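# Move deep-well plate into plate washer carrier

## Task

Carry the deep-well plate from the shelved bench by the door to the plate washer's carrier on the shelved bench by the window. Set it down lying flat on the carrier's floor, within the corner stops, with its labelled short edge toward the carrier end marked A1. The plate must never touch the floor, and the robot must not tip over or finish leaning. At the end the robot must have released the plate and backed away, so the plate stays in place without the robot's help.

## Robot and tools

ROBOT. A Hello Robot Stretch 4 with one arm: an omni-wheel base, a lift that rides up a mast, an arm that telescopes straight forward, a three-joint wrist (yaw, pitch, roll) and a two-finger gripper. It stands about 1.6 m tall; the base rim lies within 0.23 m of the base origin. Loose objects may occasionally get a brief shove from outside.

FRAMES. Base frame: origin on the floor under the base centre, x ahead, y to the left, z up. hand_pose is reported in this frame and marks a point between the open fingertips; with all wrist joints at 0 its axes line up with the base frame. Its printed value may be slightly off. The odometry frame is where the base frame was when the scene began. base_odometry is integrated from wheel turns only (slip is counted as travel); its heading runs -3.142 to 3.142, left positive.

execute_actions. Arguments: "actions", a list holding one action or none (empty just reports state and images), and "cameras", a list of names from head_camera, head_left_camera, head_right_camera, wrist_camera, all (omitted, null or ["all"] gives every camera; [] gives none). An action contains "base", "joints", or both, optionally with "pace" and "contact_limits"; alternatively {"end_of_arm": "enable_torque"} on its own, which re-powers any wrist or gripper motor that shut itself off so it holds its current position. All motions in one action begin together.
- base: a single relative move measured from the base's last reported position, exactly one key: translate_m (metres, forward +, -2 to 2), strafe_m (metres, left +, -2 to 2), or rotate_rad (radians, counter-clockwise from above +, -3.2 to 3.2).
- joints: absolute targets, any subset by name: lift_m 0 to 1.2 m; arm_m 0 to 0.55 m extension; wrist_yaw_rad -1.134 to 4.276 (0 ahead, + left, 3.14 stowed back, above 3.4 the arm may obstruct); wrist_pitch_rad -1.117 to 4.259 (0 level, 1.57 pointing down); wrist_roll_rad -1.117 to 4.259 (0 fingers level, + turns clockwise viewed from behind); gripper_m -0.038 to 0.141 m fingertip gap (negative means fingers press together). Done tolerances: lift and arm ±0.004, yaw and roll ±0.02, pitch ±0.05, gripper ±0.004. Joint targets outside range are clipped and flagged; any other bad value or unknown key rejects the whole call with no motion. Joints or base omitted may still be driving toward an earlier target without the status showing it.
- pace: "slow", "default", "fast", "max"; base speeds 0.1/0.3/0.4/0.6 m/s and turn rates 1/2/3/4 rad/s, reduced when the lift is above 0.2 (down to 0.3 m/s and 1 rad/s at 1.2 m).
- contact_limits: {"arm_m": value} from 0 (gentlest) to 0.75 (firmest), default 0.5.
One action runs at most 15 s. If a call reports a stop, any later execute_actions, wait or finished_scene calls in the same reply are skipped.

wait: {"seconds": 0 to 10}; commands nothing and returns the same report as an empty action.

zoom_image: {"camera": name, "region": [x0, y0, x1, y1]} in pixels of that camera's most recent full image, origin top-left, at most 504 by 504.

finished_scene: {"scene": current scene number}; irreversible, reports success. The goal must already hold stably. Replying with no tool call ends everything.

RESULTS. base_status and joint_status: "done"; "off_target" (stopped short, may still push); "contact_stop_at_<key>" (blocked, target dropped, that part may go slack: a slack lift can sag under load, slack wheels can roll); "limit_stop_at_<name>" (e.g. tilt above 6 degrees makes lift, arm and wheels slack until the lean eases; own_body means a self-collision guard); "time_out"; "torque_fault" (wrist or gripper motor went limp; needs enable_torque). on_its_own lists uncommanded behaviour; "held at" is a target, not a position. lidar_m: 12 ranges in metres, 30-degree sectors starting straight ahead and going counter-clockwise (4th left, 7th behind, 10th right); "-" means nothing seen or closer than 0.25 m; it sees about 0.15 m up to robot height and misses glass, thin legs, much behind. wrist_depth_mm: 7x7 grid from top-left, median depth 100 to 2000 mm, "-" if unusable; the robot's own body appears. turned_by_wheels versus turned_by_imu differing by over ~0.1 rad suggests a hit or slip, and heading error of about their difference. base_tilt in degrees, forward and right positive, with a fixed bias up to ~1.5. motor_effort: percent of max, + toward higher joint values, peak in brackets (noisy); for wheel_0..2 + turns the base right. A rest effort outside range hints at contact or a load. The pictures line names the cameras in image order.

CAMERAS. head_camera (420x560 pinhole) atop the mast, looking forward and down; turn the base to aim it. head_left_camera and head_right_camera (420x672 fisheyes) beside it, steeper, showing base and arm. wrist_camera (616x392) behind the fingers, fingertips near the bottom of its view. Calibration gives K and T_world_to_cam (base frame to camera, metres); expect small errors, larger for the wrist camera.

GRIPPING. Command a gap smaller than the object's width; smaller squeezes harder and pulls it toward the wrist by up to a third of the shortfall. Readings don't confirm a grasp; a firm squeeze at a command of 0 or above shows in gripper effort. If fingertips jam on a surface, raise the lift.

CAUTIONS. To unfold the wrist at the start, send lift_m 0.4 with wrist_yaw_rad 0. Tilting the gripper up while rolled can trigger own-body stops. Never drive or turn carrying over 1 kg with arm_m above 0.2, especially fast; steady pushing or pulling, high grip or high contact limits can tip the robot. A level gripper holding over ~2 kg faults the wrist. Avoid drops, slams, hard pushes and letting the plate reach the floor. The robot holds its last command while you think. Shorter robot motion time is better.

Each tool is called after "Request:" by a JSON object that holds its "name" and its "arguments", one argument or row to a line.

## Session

Request:
{"name": "execute_actions", "arguments": {
  "actions": []
}}

Scene clock: 0.00 s.
base_odometry: x=+0.000 y=+0.000 heading=+0.000 (m, m, rad; odometry frame)
turned_by_wheels: +0.000 (rad since the last result)
turned_by_imu: +0.000 (rad since the last result)
base_tilt: forward=-1.1 right=+1.2 (deg)
lidar_m: 1.73 1.71 1.88 1.34 1.32 1.94 0.91 0.91 0.99 1.49 1.81 2.00
base_status: not commanded
joint_positions: lift_m=+0.169 arm_m=-0.001 wrist_yaw_rad=+3.061 wrist_pitch_rad=-0.006 wrist_roll_rad=+0.002 gripper_m=+0.057
joint_status: not commanded
motor_effort: lift_m=+19 arm_m=-1 wrist_yaw_rad=+2 wrist_pitch_rad=-7 wrist_roll_rad=-2 gripper_m=-3 wheel_0=+0 wheel_1=+0 wheel_2=+0 (%)
hand_pose: x=-0.1101 y=+0.1104 z=+0.3492 quat_wxyz=(+0.040, +0.003, +0.001, +0.999) (m; base frame)
wrist_depth_mm: - 145 1708 1921 - - 1921 / - 144 1708 1921 - - 1808 / - 132 250 1921 - - 1229 / 109 142 278 1863 - - 1756 / 140 931 1661 1863 - - 1708 / 891 976 1025 1537 217 1464 1182 / 891 946 866 161 866 917 946
pictures: head_camera, head_left_camera, head_right_camera, wrist_camera
camera_calibration (this result's frames):
wrist_camera: T_world_to_cam=[[0.0635275, 0.997956, 0.00697015, -0.102124], [-0.0357548, 0.00925573, -0.999318, 0.416194], [-0.997339, 0.063235, 0.0362697, 0.0923126], [0, 0, 0, 1]] pos_world=[0.113436, 0.092226, 0.413274]
Images, in order (width x height): head_camera 420x560, head_left_camera 420x672, head_right_camera 420x672, wrist_camera 616x392.

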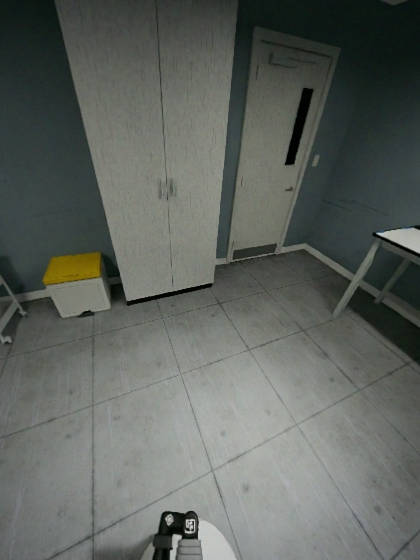

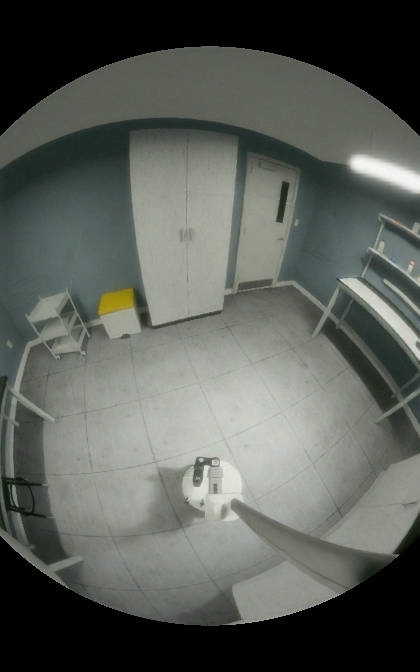

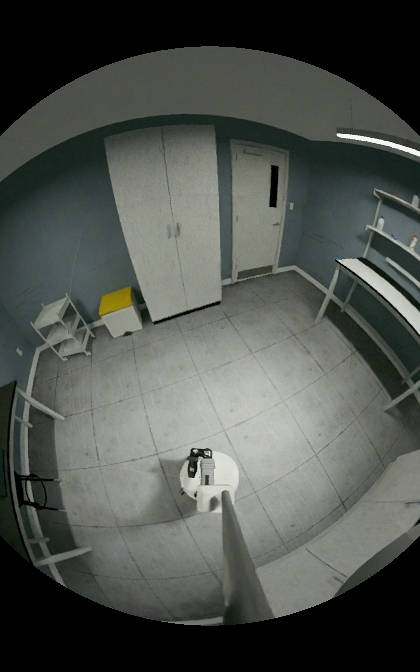

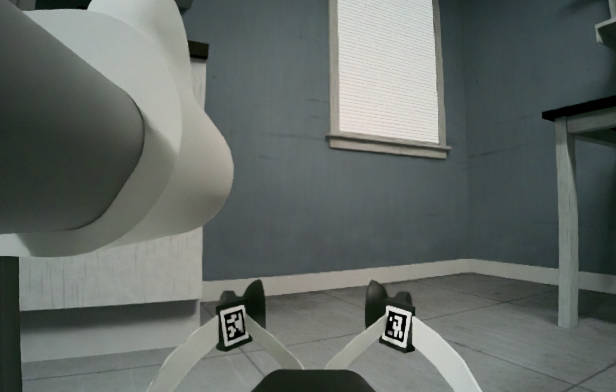

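Request:
{"name": "execute_actions", "arguments": {
  "actions": [
    {"base":{"rotate_rad":-1.18},"joints":{"lift_m":1.0,"wrist_yaw_rad":0,"wrist_pitch_rad":0.8,"gripper_m":0.14}}
  ],
  "cameras": ["head_camera"]
}}

Scene clock: 4.53 s.
base_odometry: x=+0.000 y=+0.000 heading=-1.180 (m, m, rad; odometry frame)
turned_by_wheels: -1.180 (rad since the last result)
turned_by_imu: -1.169 (rad since the last result)
base_tilt: forward=-1.2 right=+1.0 (deg)
lidar_m: 1.81 1.89 1.80 1.71 1.86 1.39 1.33 1.40 1.60 0.90 0.93 1.29
base_status: done
joint_positions: lift_m=+0.188 arm_m=-0.001 wrist_yaw_rad=+2.640 wrist_pitch_rad=+0.419 wrist_roll_rad=+0.002 gripper_m=+0.140
joint_status: lift_m limit_stop_at_own_body (moved +0.019 of +0.831); wrist_yaw_rad limit_stop_at_own_body (moved -0.421 of -3.061); wrist_pitch_rad limit_stop_at_own_body (moved +0.425 of +0.806); the others done
on_its_own: wrist_yaw_rad is held at +2.640, not at your +0.000, since a limit_stop_at_own_body; wrist_pitch_rad is held at +0.417, not at your +0.800, since a limit_stop_at_own_body; lift_m is slack since a limit_stop_at_own_body (your +1.000 is given up); arm_m is slack since a limit_stop_at_own_body
motor_effort: lift_m=+18(24) arm_m=+0(1) wrist_yaw_rad=+2(4) wrist_pitch_rad=-4(8) wrist_roll_rad=-2(2) gripper_m=+0(2) wheel_0=+0(7) wheel_1=-1(10) wheel_2=-1(8) (%)
hand_pose: x=-0.0187 y=+0.2034 z=+0.2492 quat_wxyz=(+0.243, -0.201, +0.053, +0.948) (m; base frame)
wrist_depth_mm: 1537 1863 - - - 1863 1756 / 1708 1921 - - - 1921 1756 / 1661 1708 1708 1661 1661 1661 1464 / 1078 1060 1060 1042 1042 1025 1008 / 759 759 759 759 750 750 732 / 267 257 262 585 585 217 574 / 224 218 220 153 480 466 484
pictures: head_camera
Images, in order (width x height): head_camera 420x560.

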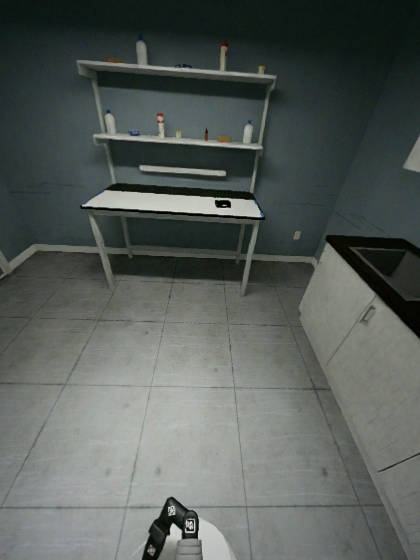

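Request:
{"name": "execute_actions", "arguments": {
  "actions": [
    {"base":{"translate_m":1.3},"joints":{"lift_m":1.15,"wrist_yaw_rad":0,"arm_m":0}}
  ],
  "cameras": []
}}

Request:
{"name": "execute_actions", "arguments": {
  "actions": [
    {"base":{"strafe_m":-0.07},"joints":{"wrist_pitch_rad":0.8}}
  ],
  "cameras": ["head_camera","wrist_camera"]
}}

Scene clock: 13.07 s.
base_odometry: x=+0.495 y=-1.202 heading=-1.180 (m, m, rad; odometry frame)
turned_by_wheels: +0.000 (rad since the last result)
turned_by_imu: +0.000 (rad since the last result)
base_tilt: forward=-1.0 right=+0.9 (deg)
lidar_m: 0.51 0.56 0.78 1.79 1.78 2.56 3.35 1.33 0.93 0.88 0.93 0.53
base_status: done
joint_positions: lift_m=+1.150 arm_m=-0.001 wrist_yaw_rad=+0.000 wrist_pitch_rad=+0.419 wrist_roll_rad=+0.002 gripper_m=+0.140
joint_status: all done
on_its_own: wrist_pitch_rad is held at +0.417, not at your +0.800, since a limit_stop_at_own_body
motor_effort: lift_m=+22(26) arm_m=+3(4) wrist_yaw_rad=+1(5) wrist_pitch_rad=-7(7) wrist_roll_rad=-2(1) gripper_m=-1(0) wheel_0=+0(6) wheel_1=-1(4) wheel_2=+0(11) (%)
hand_pose: x=+0.4339 y=-0.0874 z=+1.2106 quat_wxyz=(+0.978, +0.001, +0.208, +0.000) (m; base frame)
wrist_depth_mm: 976 842 960 976 960 960 976 / 1042 1042 1042 1042 1025 1008 1025 / 1078 1078 1060 1078 1098 1098 1078 / 1138 1138 1138 1138 1118 1138 1160 / 831 854 842 854 831 878 1229 / 647 621 627 634 621 218 1308 / 544 530 539 153 530 521 535
pictures: none
No camera images: the call's "cameras" was empty. Leave "cameras" out to get every camera's image.

Scene clock: 14.33 s.
base_odometry: x=+0.431 y=-1.229 heading=-1.180 (m, m, rad; odometry frame)
turned_by_wheels: +0.000 (rad since the last result)
turned_by_imu: +0.000 (rad since the last result)
base_tilt: forward=-1.0 right=+1.1 (deg)
lidar_m: 0.53 0.56 0.74 1.86 1.87 2.66 3.36 1.24 0.86 0.83 0.86 0.54
base_status: done
joint_positions: lift_m=+1.150 arm_m=-0.001 wrist_yaw_rad=+0.000 wrist_pitch_rad=+0.801 wrist_roll_rad=+0.002 gripper_m=+0.140
joint_status: all done
motor_effort: lift_m=+22(22) arm_m=+3(3) wrist_yaw_rad=+2(1) wrist_pitch_rad=-2(6) wrist_roll_rad=-1(1) gripper_m=+1(1) wheel_0=+0(9) wheel_1=+1(6) wheel_2=+0(0) (%)
hand_pose: x=+0.3711 y=-0.0874 z=+1.1207 quat_wxyz=(+0.921, +0.001, +0.390, +0.000) (m; base frame)
wrist_depth_mm: 1025 1025 1025 1008 1008 1042 1042 / 904 878 866 854 842 1118 1138 / 715 707 699 627 683 715 1281 / 591 591 585 580 580 574 1464 / 521 504 504 500 500 492 1499 / 1430 1366 1397 1430 1397 217 1366 / 1281 1281 1255 153 1229 1205 1281
pictures: head_camera, wrist_camera
camera_calibration (this result's frames):
wrist_camera: T_world_to_cam=[[0.0169095, -0.999828, -0.00755342, -0.0817303], [-0.696712, -0.00636392, -0.717323, 1.1341], [0.717152, 0.0173922, -0.6967, 0.737991], [0, 0, 0, 1]] pos_world=[0.262268, -0.0873342, 1.32705]
Images, in order (width x height): head_camera 420x560, wrist_camera 616x392.

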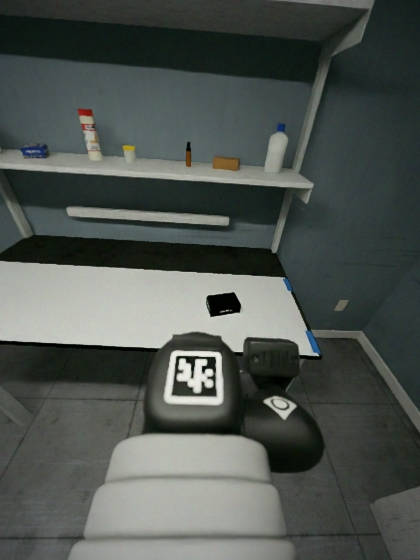

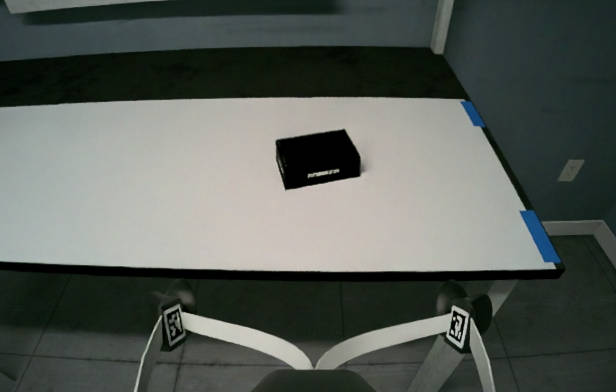

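Request:
{"name": "execute_actions", "arguments": {
  "actions": [
    {"base":{"translate_m":0.18},"joints":{"lift_m":1.2,"arm_m":0.39,"wrist_pitch_rad":1.57,"wrist_roll_rad":1.3}}
  ],
  "cameras": ["wrist_camera"]
}}

Scene clock: 21.63 s.
base_odometry: x=+0.499 y=-1.395 heading=-1.180 (m, m, rad; odometry frame)
turned_by_wheels: +0.000 (rad since the last result)
turned_by_imu: +0.000 (rad since the last result)
base_tilt: forward=-1.2 right=+1.1 (deg)
lidar_m: 0.34 0.36 0.51 2.23 1.92 2.65 3.60 1.22 0.87 0.82 0.49 0.36
base_status: done
joint_positions: lift_m=+1.200 arm_m=+0.389 wrist_yaw_rad=+0.000 wrist_pitch_rad=+1.570 wrist_roll_rad=+1.300 gripper_m=+0.140
joint_status: all done
motor_effort: lift_m=+22(23) arm_m=+6(7) wrist_yaw_rad=+1(2) wrist_pitch_rad=-2(4) wrist_roll_rad=+0(4) gripper_m=+3(1) wheel_0=+2(7) wheel_1=+1(5) wheel_2=+1(11) (%)
hand_pose: x=+0.5602 y=-0.0874 z=+1.0894 quat_wxyz=(+0.563, +0.428, +0.563, -0.428) (m; base frame)
wrist_depth_mm: 407 407 404 404 404 399 399 / 404 404 402 399 399 397 1281 / 404 402 399 397 397 394 1281 / 402 399 397 394 394 394 1255 / 399 397 394 366 392 392 1281 / 394 392 389 351 389 218 1255 / 392 392 387 153 387 723 1281
pictures: wrist_camera
camera_calibration (this result's frames):
wrist_camera: T_world_to_cam=[[-0.960737, -0.276865, -0.0181488, 0.53724], [-0.276243, 0.960595, -0.0307805, 0.344469], [0.0259557, -0.0245585, -0.999361, 1.29382], [0, 0, 0, 1]] pos_world=[0.577722, -0.150377, 1.31335]
Images, in order (width x height): wrist_camera 616x392.

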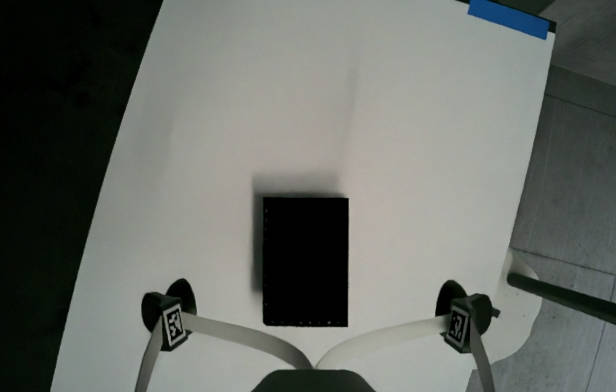

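Request:
{"name": "execute_actions", "arguments": {
  "actions": [
    {"base":{"strafe_m":-0.004},"joints":{"arm_m":0.401,"lift_m":1.1}}
  ],
  "cameras": []
}}

Request:
{"name": "execute_actions", "arguments": {
  "actions": [
    {"joints":{"lift_m":1.047}}
  ],
  "cameras": ["wrist_camera"]
}}

Request:
{"name": "execute_actions", "arguments": {
  "actions": [
    {"joints":{"gripper_m":0.04}}
  ],
  "cameras": ["wrist_camera"]
}}

Request:
{"name": "execute_actions", "arguments": {
  "actions": [
    {"joints":{"lift_m":1.2,"arm_m":0.15}}
  ],
  "cameras": ["wrist_camera"]
}}

Scene clock: 28.17 s.
base_odometry: x=+0.496 y=-1.397 heading=-1.180 (m, m, rad; odometry frame)
turned_by_wheels: +0.000 (rad since the last result)
turned_by_imu: -0.001 (rad since the last result)
base_tilt: forward=-1.0 right=+1.0 (deg)
lidar_m: 0.34 0.36 0.50 2.24 1.92 2.68 3.59 1.20 0.86 0.82 0.47 0.34
base_status: done
joint_positions: lift_m=+1.100 arm_m=+0.400 wrist_yaw_rad=+0.000 wrist_pitch_rad=+1.570 wrist_roll_rad=+1.300 gripper_m=+0.140
joint_status: all done
motor_effort: lift_m=+15(23) arm_m=+6(5) wrist_yaw_rad=+1(1) wrist_pitch_rad=+0(1) wrist_roll_rad=+2(1) gripper_m=-1(1) wheel_0=+1(8) wheel_1=-1(5) wheel_2=+0(1) (%)
hand_pose: x=+0.5712 y=-0.0874 z=+0.9901 quat_wxyz=(+0.563, +0.428, +0.563, -0.428) (m; base frame)
wrist_depth_mm: 307 306 303 303 303 301 300 / 304 303 303 300 300 300 297 / 301 300 300 298 298 296 296 / 300 300 297 297 296 294 294 / 298 297 297 266 293 293 293 / 296 294 253 276 291 218 291 / 294 293 291 153 290 289 289
pictures: none
No camera images: the call's "cameras" was empty. Leave "cameras" out to get every camera's image.

Scene clock: 29.30 s.
base_odometry: x=+0.496 y=-1.397 heading=-1.180 (m, m, rad; odometry frame)
turned_by_wheels: +0.000 (rad since the last result)
turned_by_imu: +0.000 (rad since the last result)
base_tilt: forward=-1.1 right=+1.2 (deg)
lidar_m: 0.33 0.36 0.52 2.25 1.91 2.67 3.59 1.21 0.86 0.82 0.48 0.34
base_status: not commanded
joint_positions: lift_m=+1.047 arm_m=+0.400 wrist_yaw_rad=+0.000 wrist_pitch_rad=+1.570 wrist_roll_rad=+1.300 gripper_m=+0.140
joint_status: all done
motor_effort: lift_m=+14(15) arm_m=+6(6) wrist_yaw_rad=+1(1) wrist_pitch_rad=-1(1) wrist_roll_rad=+0(1) gripper_m=+1(1) wheel_0=+1(1) wheel_1=-1(1) wheel_2=+0(0) (%)
hand_pose: x=+0.5712 y=-0.0874 z=+0.9371 quat_wxyz=(+0.563, +0.428, +0.563, -0.428) (m; base frame)
wrist_depth_mm: 251 251 249 249 248 247 246 / 250 249 248 248 247 246 245 / 248 247 246 246 246 244 243 / 246 246 245 245 243 243 241 / 245 244 243 212 241 241 240 / 243 243 215 208 223 218 238 / 241 240 239 153 238 237 236
pictures: wrist_camera
camera_calibration (this result's frames):
wrist_camera: T_world_to_cam=[[-0.96077, -0.276762, -0.017999, 0.544896], [-0.276144, 0.960625, -0.0307374, 0.342715], [0.0257972, -0.0245613, -0.999365, 1.1414], [0, 0, 0, 1]] pos_world=[0.588713, -0.150379, 1.16102]
Images, in order (width x height): wrist_camera 616x392.

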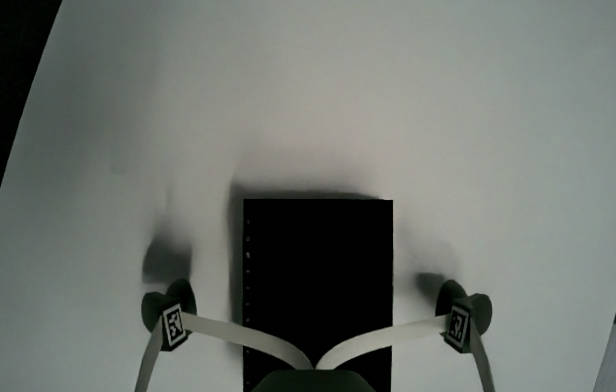

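Scene clock: 31.30 s.
base_odometry: x=+0.496 y=-1.397 heading=-1.180 (m, m, rad; odometry frame)
turned_by_wheels: +0.000 (rad since the last result)
turned_by_imu: +0.000 (rad since the last result)
base_tilt: forward=-1.1 right=+1.1 (deg)
lidar_m: 0.34 0.36 0.51 2.24 1.89 2.65 3.57 1.20 0.86 0.82 0.47 0.36
base_status: not commanded
joint_positions: lift_m=+1.047 arm_m=+0.400 wrist_yaw_rad=+0.000 wrist_pitch_rad=+1.570 wrist_roll_rad=+1.300 gripper_m=+0.040
joint_status: all done
motor_effort: lift_m=+14(14) arm_m=+6(6) wrist_yaw_rad=+1(1) wrist_pitch_rad=+0(5) wrist_roll_rad=+0(1) gripper_m=-21(22) wheel_0=+1(1) wheel_1=-1(1) wheel_2=+0(0) (%)
hand_pose: x=+0.5712 y=-0.0874 z=+0.9371 quat_wxyz=(+0.563, +0.428, +0.563, -0.428) (m; base frame)
wrist_depth_mm: 251 250 250 248 248 247 247 / 250 249 248 247 246 246 245 / 248 247 247 245 244 244 243 / 246 245 244 244 242 242 242 / 245 244 243 213 228 241 240 / 243 242 200 196 196 238 239 / 241 241 224 187 187 237 236
pictures: wrist_camera
camera_calibration (this result's frames):
wrist_camera: T_world_to_cam=[[-0.960759, -0.27679, -0.0181675, 0.545114], [-0.276167, 0.960617, -0.0307858, 0.342792], [0.0259732, -0.0245605, -0.999361, 1.14129], [0, 0, 0, 1]] pos_world=[0.588748, -0.150379, 1.16102]
Images, in order (width x height): wrist_camera 616x392.

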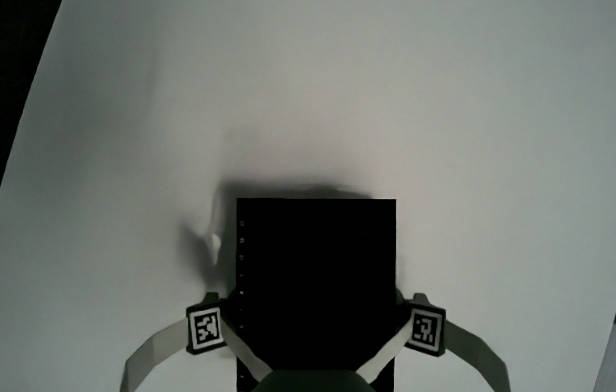

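Scene clock: 33.17 s.
base_odometry: x=+0.496 y=-1.397 heading=-1.180 (m, m, rad; odometry frame)
turned_by_wheels: +0.000 (rad since the last result)
turned_by_imu: +0.000 (rad since the last result)
base_tilt: forward=-1.1 right=+1.1 (deg)
lidar_m: 0.33 0.36 0.51 2.25 1.91 2.66 3.58 1.22 0.85 0.83 0.48 0.35
base_status: not commanded
joint_positions: lift_m=+1.200 arm_m=+0.151 wrist_yaw_rad=+0.000 wrist_pitch_rad=+1.570 wrist_roll_rad=+1.300 gripper_m=+0.040
joint_status: all done
motor_effort: lift_m=+23(27) arm_m=-6(7) wrist_yaw_rad=+2(1) wrist_pitch_rad=-4(0) wrist_roll_rad=-1(0) gripper_m=-20(22) wheel_0=+1(1) wheel_1=-2(1) wheel_2=+0(0) (%)
hand_pose: x=+0.3221 y=-0.0874 z=+1.0894 quat_wxyz=(+0.563, +0.428, +0.563, -0.428) (m; base frame)
wrist_depth_mm: 407 407 402 402 1336 1205 1060 / 407 404 402 402 1308 1308 1308 / 404 402 399 402 1281 1308 1281 / 402 397 397 397 1281 1281 1281 / 397 394 394 214 228 1255 1281 / 394 392 200 195 195 1281 931 / 392 389 298 187 187 1255 1255
pictures: wrist_camera
camera_calibration (this result's frames):
wrist_camera: T_world_to_cam=[[-0.960867, -0.27644, -0.0177831, 0.308173], [-0.275829, 0.960717, -0.0306753, 0.278459], [0.0255644, -0.0245698, -0.999371, 1.30011], [0, 0, 0, 1]] pos_world=[0.339684, -0.150385, 1.31332]
Images, in order (width x height): wrist_camera 616x392.

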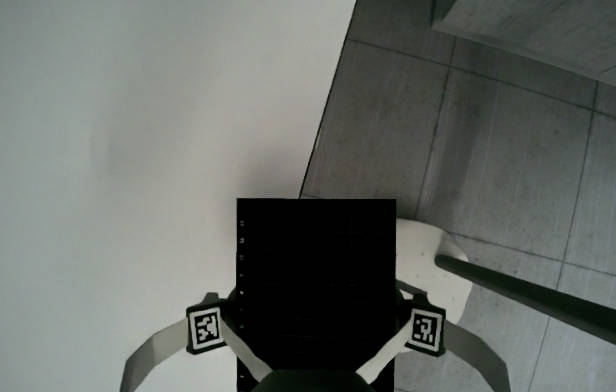

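Request:
{"name": "execute_actions", "arguments": {
  "actions": [
    {"base":{"translate_m":-2.0},"joints":{"wrist_roll_rad":0}}
  ],
  "cameras": []
}}

Request:
{"name": "execute_actions", "arguments": {
  "actions": [
    {"base":{"rotate_rad":3.14}}
  ]
}}

Scene clock: 43.00 s.
base_odometry: x=-0.267 y=+0.453 heading=-1.180 (m, m, rad; odometry frame)
turned_by_wheels: +0.000 (rad since the last result)
turned_by_imu: -0.004 (rad since the last result)
base_tilt: forward=-1.1 right=+0.9 (deg)
lidar_m: 2.32 2.46 1.88 1.78 1.17 0.84 0.79 0.85 1.52 1.07 0.89 1.20
base_status: done
joint_positions: lift_m=+1.200 arm_m=+0.151 wrist_yaw_rad=+0.000 wrist_pitch_rad=+1.570 wrist_roll_rad=+0.000 gripper_m=+0.040
joint_status: all done
motor_effort: lift_m=+23(23) arm_m=-5(6) wrist_yaw_rad=+2(2) wrist_pitch_rad=-1(0) wrist_roll_rad=-3(7) gripper_m=-24(23) wheel_0=-2(5) wheel_1=+0(3) wheel_2=-2(9) (%)
hand_pose: x=+0.3221 y=-0.0874 z=+1.0894 quat_wxyz=(+0.707, +0.000, +0.707, +0.000) (m; base frame)
wrist_depth_mm: 1336 1336 1308 1308 1308 1308 1118 / 1336 1336 1336 1308 1308 1281 1160 / 1336 1308 1308 1308 1281 1281 1098 / 1308 1308 1308 1308 1281 1281 1098 / 1308 1281 1308 213 227 1255 1281 / 1308 1281 200 195 196 1281 1255 / 1281 1308 640 187 187 1255 1255
pictures: none
No camera images: the call's "cameras" was empty. Leave "cameras" out to get every camera's image.

Scene clock: 47.40 s.
base_odometry: x=-0.267 y=+0.453 heading=+1.959 (m, m, rad; odometry frame)
turned_by_wheels: +3.139 (rad since the last result)
turned_by_imu: +3.108 (rad since the last result)
base_tilt: forward=-1.1 right=+1.1 (deg)
lidar_m: 0.80 0.84 1.53 1.07 0.89 1.22 2.38 2.54 1.86 1.73 1.17 0.85
base_status: done
joint_positions: lift_m=+1.200 arm_m=+0.151 wrist_yaw_rad=+0.000 wrist_pitch_rad=+1.570 wrist_roll_rad=+0.000 gripper_m=+0.040
joint_status: not commanded
motor_effort: lift_m=+23(23) arm_m=-6(6) wrist_yaw_rad=+2(2) wrist_pitch_rad=-3(1) wrist_roll_rad=-2(3) gripper_m=-23(23) wheel_0=-3(6) wheel_1=-1(7) wheel_2=-3(5) (%)
hand_pose: x=+0.3221 y=-0.0874 z=+1.0894 quat_wxyz=(+0.707, +0.000, +0.707, +0.000) (m; base frame)
wrist_depth_mm: 1336 1336 1336 1308 1308 1308 1281 / 1336 1336 1336 1308 1308 1281 1281 / 1308 1336 1308 1308 1281 1281 1281 / 1308 1308 1308 1281 1255 1281 1255 / 1308 1281 1281 214 228 1281 1255 / 1308 1308 200 196 196 1255 1255 / 1308 1281 647 187 187 1255 1255
pictures: head_camera, head_left_camera, head_right_camera, wrist_camera
camera_calibration (this result's frames):
wrist_camera: T_world_to_cam=[[0.00869872, -0.999815, -0.0171633, -0.0680294], [-0.999478, -0.00815901, -0.0312689, 0.427491], [0.031123, 0.0174263, -0.999364, 1.30201], [0, 0, 0, 1]] pos_world=[0.387337, -0.0872181, 1.31338]
Images, in order (width x height): head_camera 420x560, head_left_camera 420x672, head_right_camera 420x672, wrist_camera 616x392.

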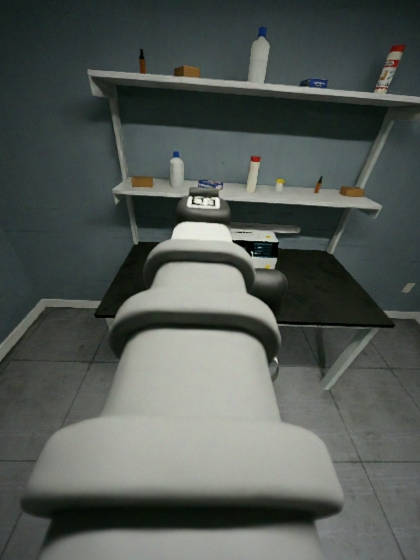

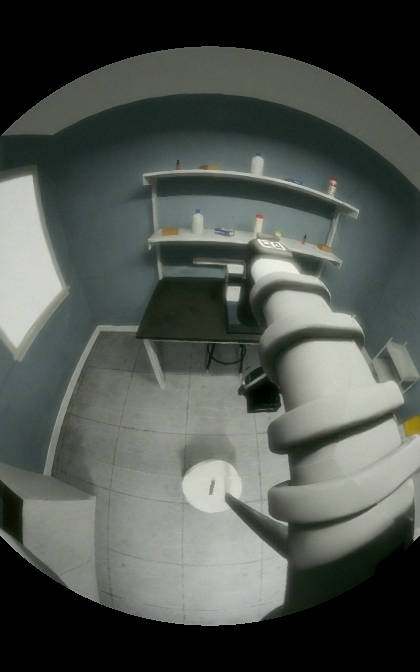

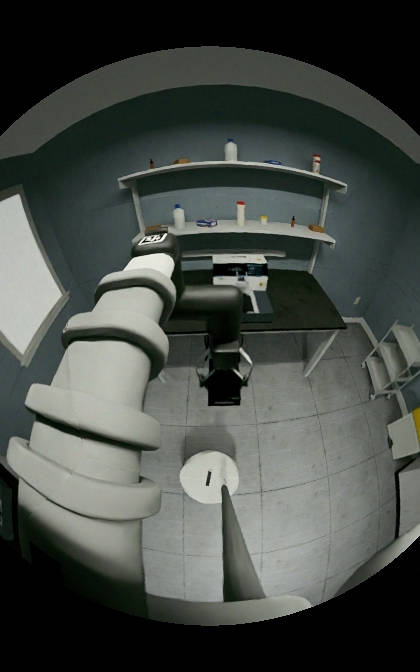

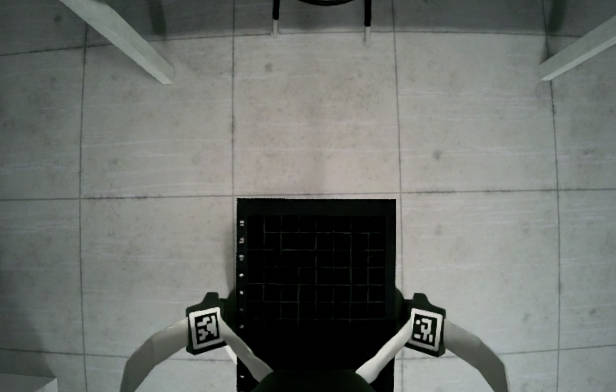

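Low bench again.

Request:
{"name": "execute_actions", "arguments": {
  "actions": [
    {"base":{"translate_m":0.38},"joints":{"arm_m":0.28}}
  ],
  "cameras": ["wrist_camera"]
}}

Scene clock: 52.03 s.
base_odometry: x=-0.411 y=+0.804 heading=+1.959 (m, m, rad; odometry frame)
turned_by_wheels: +0.000 (rad since the last result)
turned_by_imu: +0.000 (rad since the last result)
base_tilt: forward=-1.0 right=+1.2 (deg)
lidar_m: 0.37 0.45 0.60 1.43 1.06 1.19 3.61 3.21 1.92 1.68 0.63 0.39
base_status: done
joint_positions: lift_m=+1.200 arm_m=+0.279 wrist_yaw_rad=+0.000 wrist_pitch_rad=+1.570 wrist_roll_rad=+0.000 gripper_m=+0.040
joint_status: all done
motor_effort: lift_m=+23(23) arm_m=+6(7) wrist_yaw_rad=+1(2) wrist_pitch_rad=+1(3) wrist_roll_rad=-3(3) gripper_m=-22(21) wheel_0=+2(5) wheel_1=+0(5) wheel_2=+0(11) (%)
hand_pose: x=+0.4501 y=-0.0874 z=+1.0894 quat_wxyz=(+0.707, +0.000, +0.707, +0.000) (m; base frame)
wrist_depth_mm: 564 564 559 466 421 375 459 / 564 559 554 473 469 462 504 / 559 559 554 469 452 459 462 / 554 554 549 466 452 462 459 / 1308 554 544 213 228 1255 1255 / 1281 1308 201 196 196 1281 1255 / 1308 1281 647 187 187 1255 1255
pictures: wrist_camera
camera_calibration (this result's frames):
wrist_camera: T_world_to_cam=[[0.00892403, -0.999813, -0.0171627, -0.0692449], [-0.999474, -0.00838338, -0.0313194, 0.555501], [0.0311696, 0.0174332, -0.999362, 1.298], [0, 0, 0, 1]] pos_world=[0.515368, -0.0872034, 1.31339]
Images, in order (width x height): wrist_camera 616x392.

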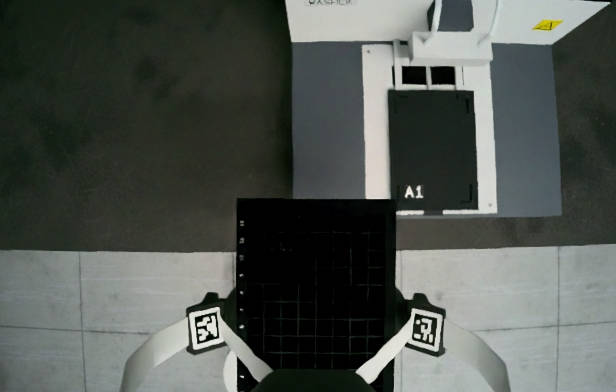

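Request:
{"name": "execute_actions", "arguments": {
  "actions": [
    {"base":{"strafe_m":-0.145},"joints":{"arm_m":0.365,"lift_m":1.03}}
  ],
  "cameras": ["wrist_camera"]
}}

Request:
{"name": "zoom_image", "arguments": {
  "camera": "wrist_camera",
  "region": [200,110,440,270]
}}

Scene clock: 59.03 s.
base_odometry: x=-0.276 y=+0.859 heading=+1.959 (m, m, rad; odometry frame)
turned_by_wheels: +0.000 (rad since the last result)
turned_by_imu: -0.001 (rad since the last result)
base_tilt: forward=-1.0 right=+1.1 (deg)
lidar_m: 0.42 0.45 0.63 1.58 1.19 1.44 3.46 2.36 1.77 1.53 0.64 0.45
base_status: done
joint_positions: lift_m=+1.030 arm_m=+0.364 wrist_yaw_rad=+0.000 wrist_pitch_rad=+1.570 wrist_roll_rad=+0.000 gripper_m=+0.040
joint_status: all done
motor_effort: lift_m=+15(19) arm_m=+6(5) wrist_yaw_rad=+2(2) wrist_pitch_rad=+0(2) wrist_roll_rad=-2(2) gripper_m=-24(22) wheel_0=+0(8) wheel_1=+0(3) wheel_2=+0(1) (%)
hand_pose: x=+0.5351 y=-0.0874 z=+0.9200 quat_wxyz=(+0.707, +0.000, +0.707, +0.000) (m; base frame)
wrist_depth_mm: 392 266 266 208 259 272 377 / 392 306 301 212 298 297 375 / 387 303 301 287 297 296 375 / 384 301 300 283 296 296 373 / 382 300 297 214 228 293 370 / 382 298 200 195 196 291 368 / 1138 379 580 187 187 368 1098
pictures: wrist_camera
camera_calibration (this result's frames):
wrist_camera: T_world_to_cam=[[0.00891884, -0.999813, -0.0171632, -0.0729067], [-0.999476, -0.00837904, -0.0312702, 0.635086], [0.0311205, 0.0174331, -0.999364, 1.12614], [0, 0, 0, 1]] pos_world=[0.600358, -0.0872037, 1.14403]
Images, in order (width x height): wrist_camera 616x392.

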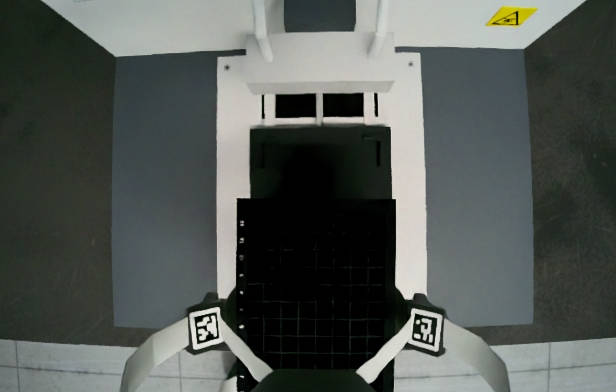

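Region (200, 110, 440, 270) of wrist_camera's 616x392 image, scaled by 2.100.

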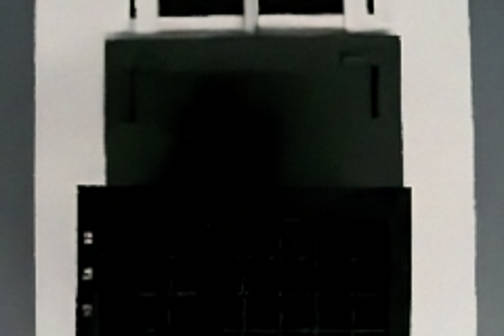

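Request:
{"name": "execute_actions", "arguments": {
  "actions": [
    {"base":{"strafe_m":-0.006},"joints":{"arm_m":0.40,"lift_m":1.005,"wrist_roll_rad":-0.022}}
  ],
  "cameras": ["wrist_camera"]
}}

Request:
{"name": "zoom_image", "arguments": {
  "camera": "wrist_camera",
  "region": [200,110,440,270]
}}

Scene clock: 63.90 s.
base_odometry: x=-0.271 y=+0.861 heading=+1.959 (m, m, rad; odometry frame)
turned_by_wheels: +0.000 (rad since the last result)
turned_by_imu: -0.001 (rad since the last result)
base_tilt: forward=-1.1 right=+1.1 (deg)
lidar_m: 0.42 0.45 0.62 1.60 1.19 1.42 3.47 2.35 1.76 1.52 0.61 0.44
base_status: done
joint_positions: lift_m=+1.005 arm_m=+0.399 wrist_yaw_rad=+0.000 wrist_pitch_rad=+1.570 wrist_roll_rad=-0.022 gripper_m=+0.040
joint_status: all done
motor_effort: lift_m=+15(11) arm_m=+6(6) wrist_yaw_rad=+1(1) wrist_pitch_rad=-2(1) wrist_roll_rad=-2(2) gripper_m=-22(21) wheel_0=+0(8) wheel_1=+0(6) wheel_2=+0(0) (%)
hand_pose: x=+0.5701 y=-0.0874 z=+0.8950 quat_wxyz=(+0.707, -0.008, +0.707, +0.008) (m; base frame)
wrist_depth_mm: 204 202 199 171 196 198 - / 366 278 266 181 244 271 349 / 362 277 276 200 271 271 349 / 359 277 274 258 270 270 345 / 359 274 272 214 227 267 345 / 357 273 200 196 196 267 343 / 353 272 239 187 187 264 340
pictures: wrist_camera
camera_calibration (this result's frames):
wrist_camera: T_world_to_cam=[[0.030809, -0.999378, -0.0171434, -0.0861082], [-0.99905, -0.0302609, -0.0313624, 0.667234], [0.0308241, 0.0180934, -0.999361, 1.10029], [0, 0, 0, 1]] pos_world=[0.635337, -0.0857715, 1.11903]
Images, in order (width x height): wrist_camera 616x392.

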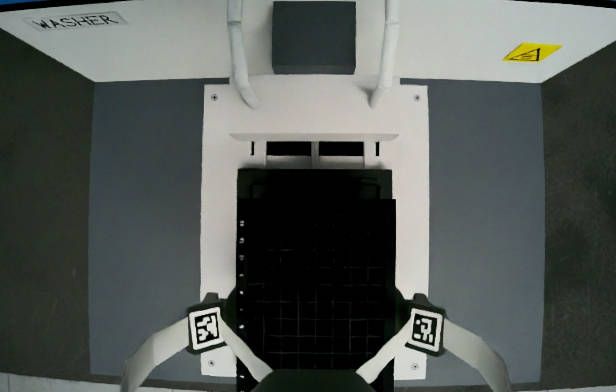

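Region (200, 110, 440, 270) of wrist_camera's 616x392 image, scaled by 2.100.

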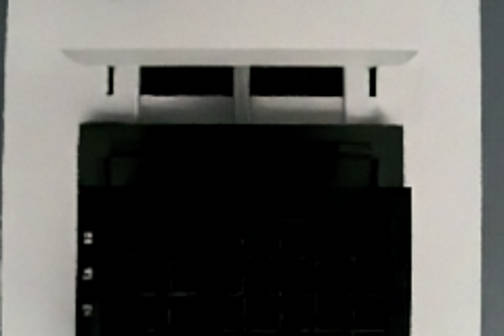

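Request:
{"name": "execute_actions", "arguments": {
  "actions": [
    {"joints":{"arm_m":0.409}}
  ],
  "cameras": []
}}

Request:
{"name": "execute_actions", "arguments": {
  "actions": [
    {"joints":{"lift_m":0.987},"pace":"slow"}
  ],
  "cameras": ["wrist_camera"]
}}

Request:
{"name": "execute_actions", "arguments": {
  "actions": [
    {"joints":{"gripper_m":0.13}}
  ],
  "cameras": []
}}

Request:
{"name": "execute_actions", "arguments": {
  "actions": [
    {"joints":{"lift_m":1.08}}
  ],
  "cameras": ["wrist_camera"]
}}

Request:
{"name": "execute_actions", "arguments": {
  "actions": [
    {"joints":{"arm_m":0,"wrist_pitch_rad":0.9}}
  ],
  "cameras": ["wrist_camera"]
}}

Request:
{"name": "zoom_image", "arguments": {
  "camera": "wrist_camera",
  "region": [210,100,430,320]
}}

Scene clock: 70.43 s.
base_odometry: x=-0.271 y=+0.861 heading=+1.959 (m, m, rad; odometry frame)
turned_by_wheels: +0.000 (rad since the last result)
turned_by_imu: -0.001 (rad since the last result)
base_tilt: forward=-1.0 right=+1.1 (deg)
lidar_m: 0.42 0.43 0.62 1.58 1.19 1.45 3.48 2.38 1.76 1.52 0.64 0.45
base_status: not commanded
joint_positions: lift_m=+1.005 arm_m=+0.408 wrist_yaw_rad=+0.000 wrist_pitch_rad=+1.570 wrist_roll_rad=-0.022 gripper_m=+0.040
joint_status: all done
motor_effort: lift_m=+15(15) arm_m=+6(7) wrist_yaw_rad=+1(2) wrist_pitch_rad=-2(3) wrist_roll_rad=-3(2) gripper_m=-21(23) wheel_0=+0(0) wheel_1=+0(1) wheel_2=+0(0) (%)
hand_pose: x=+0.5791 y=-0.0874 z=+0.8950 quat_wxyz=(+0.707, -0.008, +0.707, +0.008) (m; base frame)
wrist_depth_mm: 184 183 181 171 180 181 - / 364 263 243 171 224 256 260 / 362 278 276 181 272 271 349 / 359 277 274 258 270 271 347 / 357 276 273 213 227 267 347 / 355 274 200 195 195 266 343 / 355 272 239 187 187 265 342
pictures: none
No camera images: the call's "cameras" was empty. Leave "cameras" out to get every camera's image.

Scene clock: 71.33 s.
base_odometry: x=-0.271 y=+0.861 heading=+1.959 (m, m, rad; odometry frame)
turned_by_wheels: +0.000 (rad since the last result)
turned_by_imu: +0.000 (rad since the last result)
base_tilt: forward=-1.1 right=+1.1 (deg)
lidar_m: 0.42 0.45 0.60 1.60 1.20 1.45 3.45 2.35 1.78 1.53 0.63 0.44
base_status: not commanded
joint_positions: lift_m=+0.987 arm_m=+0.408 wrist_yaw_rad=+0.000 wrist_pitch_rad=+1.570 wrist_roll_rad=-0.022 gripper_m=+0.040
joint_status: all done
motor_effort: lift_m=+15(12) arm_m=+5(6) wrist_yaw_rad=+2(2) wrist_pitch_rad=-1(2) wrist_roll_rad=-2(2) gripper_m=-21(23) wheel_0=+0(0) wheel_1=+0(0) wheel_2=+0(0) (%)
hand_pose: x=+0.5791 y=-0.0874 z=+0.8770 quat_wxyz=(+0.707, -0.008, +0.707, +0.008) (m; base frame)
wrist_depth_mm: 185 184 181 153 169 181 - / 345 260 225 163 163 253 249 / 343 262 257 164 179 253 291 / 342 258 256 241 252 252 251 / 342 257 255 213 227 251 250 / 338 255 200 195 195 249 249 / 336 254 224 187 187 248 247
pictures: wrist_camera
camera_calibration (this result's frames):
wrist_camera: T_world_to_cam=[[0.0308064, -0.999378, -0.0171447, -0.0866907], [-0.999051, -0.030259, -0.0313218, 0.675602], [0.0307835, 0.0180933, -0.999362, 1.08204], [0, 0, 0, 1]] pos_world=[0.644322, -0.0857716, 1.10103]
Images, in order (width x height): wrist_camera 616x392.

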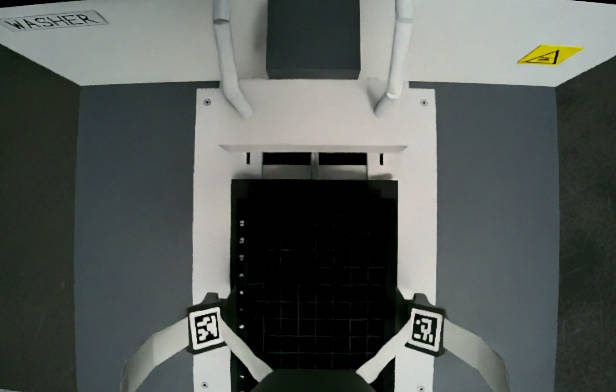

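Scene clock: 73.17 s.
base_odometry: x=-0.271 y=+0.861 heading=+1.959 (m, m, rad; odometry frame)
turned_by_wheels: +0.000 (rad since the last result)
turned_by_imu: +0.000 (rad since the last result)
base_tilt: forward=-1.0 right=+1.1 (deg)
lidar_m: 0.42 0.44 0.61 1.60 1.21 1.43 3.47 2.35 1.77 1.54 0.63 0.44
base_status: not commanded
joint_positions: lift_m=+0.987 arm_m=+0.408 wrist_yaw_rad=+0.000 wrist_pitch_rad=+1.571 wrist_roll_rad=-0.022 gripper_m=+0.130
joint_status: all done
motor_effort: lift_m=+15(14) arm_m=+6(6) wrist_yaw_rad=+1(2) wrist_pitch_rad=-3(3) wrist_roll_rad=-3(2) gripper_m=+1(24) wheel_0=+0(0) wheel_1=+0(0) wheel_2=+0(0) (%)
hand_pose: x=+0.5789 y=-0.0874 z=+0.8770 quat_wxyz=(+0.707, -0.008, +0.707, +0.008) (m; base frame)
wrist_depth_mm: 184 183 180 155 172 179 - / 347 262 224 166 220 254 249 / 345 263 260 166 256 256 294 / 343 259 258 244 255 254 293 / 342 258 257 216 240 253 291 / 340 257 206 207 200 252 251 / 338 256 227 153 212 250 249
pictures: none
No camera images: the call's "cameras" was empty. Leave "cameras" out to get every camera's image.

Scene clock: 74.57 s.
base_odometry: x=-0.271 y=+0.861 heading=+1.959 (m, m, rad; odometry frame)
turned_by_wheels: +0.000 (rad since the last result)
turned_by_imu: +0.000 (rad since the last result)
base_tilt: forward=-1.0 right=+1.1 (deg)
lidar_m: 0.42 0.45 0.61 1.59 1.19 1.45 3.48 2.36 1.78 1.52 0.60 0.45
base_status: not commanded
joint_positions: lift_m=+1.080 arm_m=+0.408 wrist_yaw_rad=+0.000 wrist_pitch_rad=+1.570 wrist_roll_rad=-0.022 gripper_m=+0.130
joint_status: all done
motor_effort: lift_m=+22(25) arm_m=+6(6) wrist_yaw_rad=+2(2) wrist_pitch_rad=+0(5) wrist_roll_rad=-3(2) gripper_m=+1(1) wheel_0=+0(0) wheel_1=+0(0) wheel_2=-1(1) (%)
hand_pose: x=+0.5791 y=-0.0874 z=+0.9694 quat_wxyz=(+0.707, -0.008, +0.707, +0.008) (m; base frame)
wrist_depth_mm: 216 214 211 213 211 208 - / 442 262 266 244 260 256 263 / 439 436 351 256 345 345 421 / 433 433 349 334 343 343 418 / 430 430 347 317 343 342 418 / 427 427 330 304 329 338 415 / 430 427 382 150 340 413 413
pictures: wrist_camera
camera_calibration (this result's frames):
wrist_camera: T_world_to_cam=[[0.0308081, -0.999378, -0.0171516, -0.0851], [-0.999058, -0.0302646, -0.0310977, 0.67822], [0.0305593, 0.0180935, -0.999369, 1.17447], [0, 0, 0, 1]] pos_world=[0.644312, -0.0857713, 1.19336]
Images, in order (width x height): wrist_camera 616x392.

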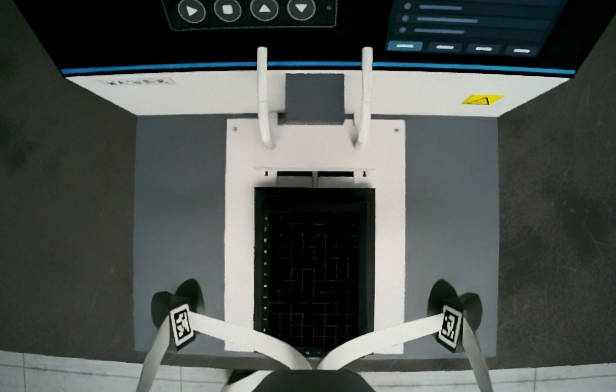

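Scene clock: 76.87 s.
base_odometry: x=-0.271 y=+0.861 heading=+1.959 (m, m, rad; odometry frame)
turned_by_wheels: +0.000 (rad since the last result)
turned_by_imu: +0.000 (rad since the last result)
base_tilt: forward=-1.0 right=+1.1 (deg)
lidar_m: 0.43 0.46 0.62 1.60 1.21 1.46 3.47 2.35 1.77 1.54 0.63 0.44
base_status: not commanded
joint_positions: lift_m=+1.080 arm_m=+0.001 wrist_yaw_rad=+0.000 wrist_pitch_rad=+0.902 wrist_roll_rad=-0.022 gripper_m=+0.130
joint_status: all done
motor_effort: lift_m=+23(22) arm_m=-6(5) wrist_yaw_rad=+2(1) wrist_pitch_rad=-6(8) wrist_roll_rad=-2(3) gripper_m=+0(1) wheel_0=+0(0) wheel_1=+0(0) wheel_2=-1(1) (%)
hand_pose: x=+0.3509 y=-0.0874 z=+1.0316 quat_wxyz=(+0.900, -0.010, +0.436, +0.005) (m; base frame)
wrist_depth_mm: 960 960 504 504 500 960 946 / 866 854 535 521 525 854 854 / 732 715 603 574 580 715 723 / 627 627 525 455 521 621 627 / 554 554 473 462 469 554 549 / 512 508 488 504 496 492 500 / 917 1138 1160 150 1138 1138 1160
pictures: wrist_camera
camera_calibration (this result's frames):
wrist_camera: T_world_to_cam=[[0.0347146, -0.999381, 0.00565551, -0.101923], [-0.764659, -0.0302041, -0.643727, 1.00197], [0.6435, 0.0180222, -0.765234, 0.787007], [0, 0, 0, 1]] pos_world=[0.263263, -0.0857798, 1.24782]
Images, in order (width x height): wrist_camera 616x392.

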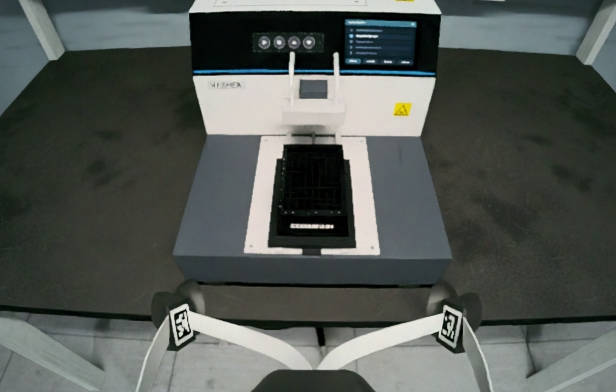

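Region (210, 100, 430, 320) of wrist_camera's 616x392 image, scaled by 2.291.

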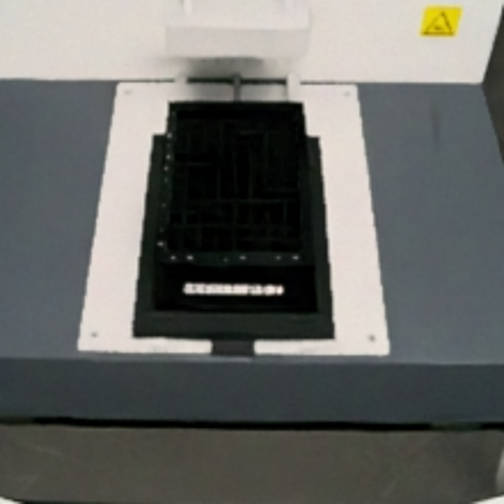

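Looks symmetric and seated.

Request:
{"name": "finished_scene", "arguments": {
  "scene": 2
}}

The scene is finished: the task was done.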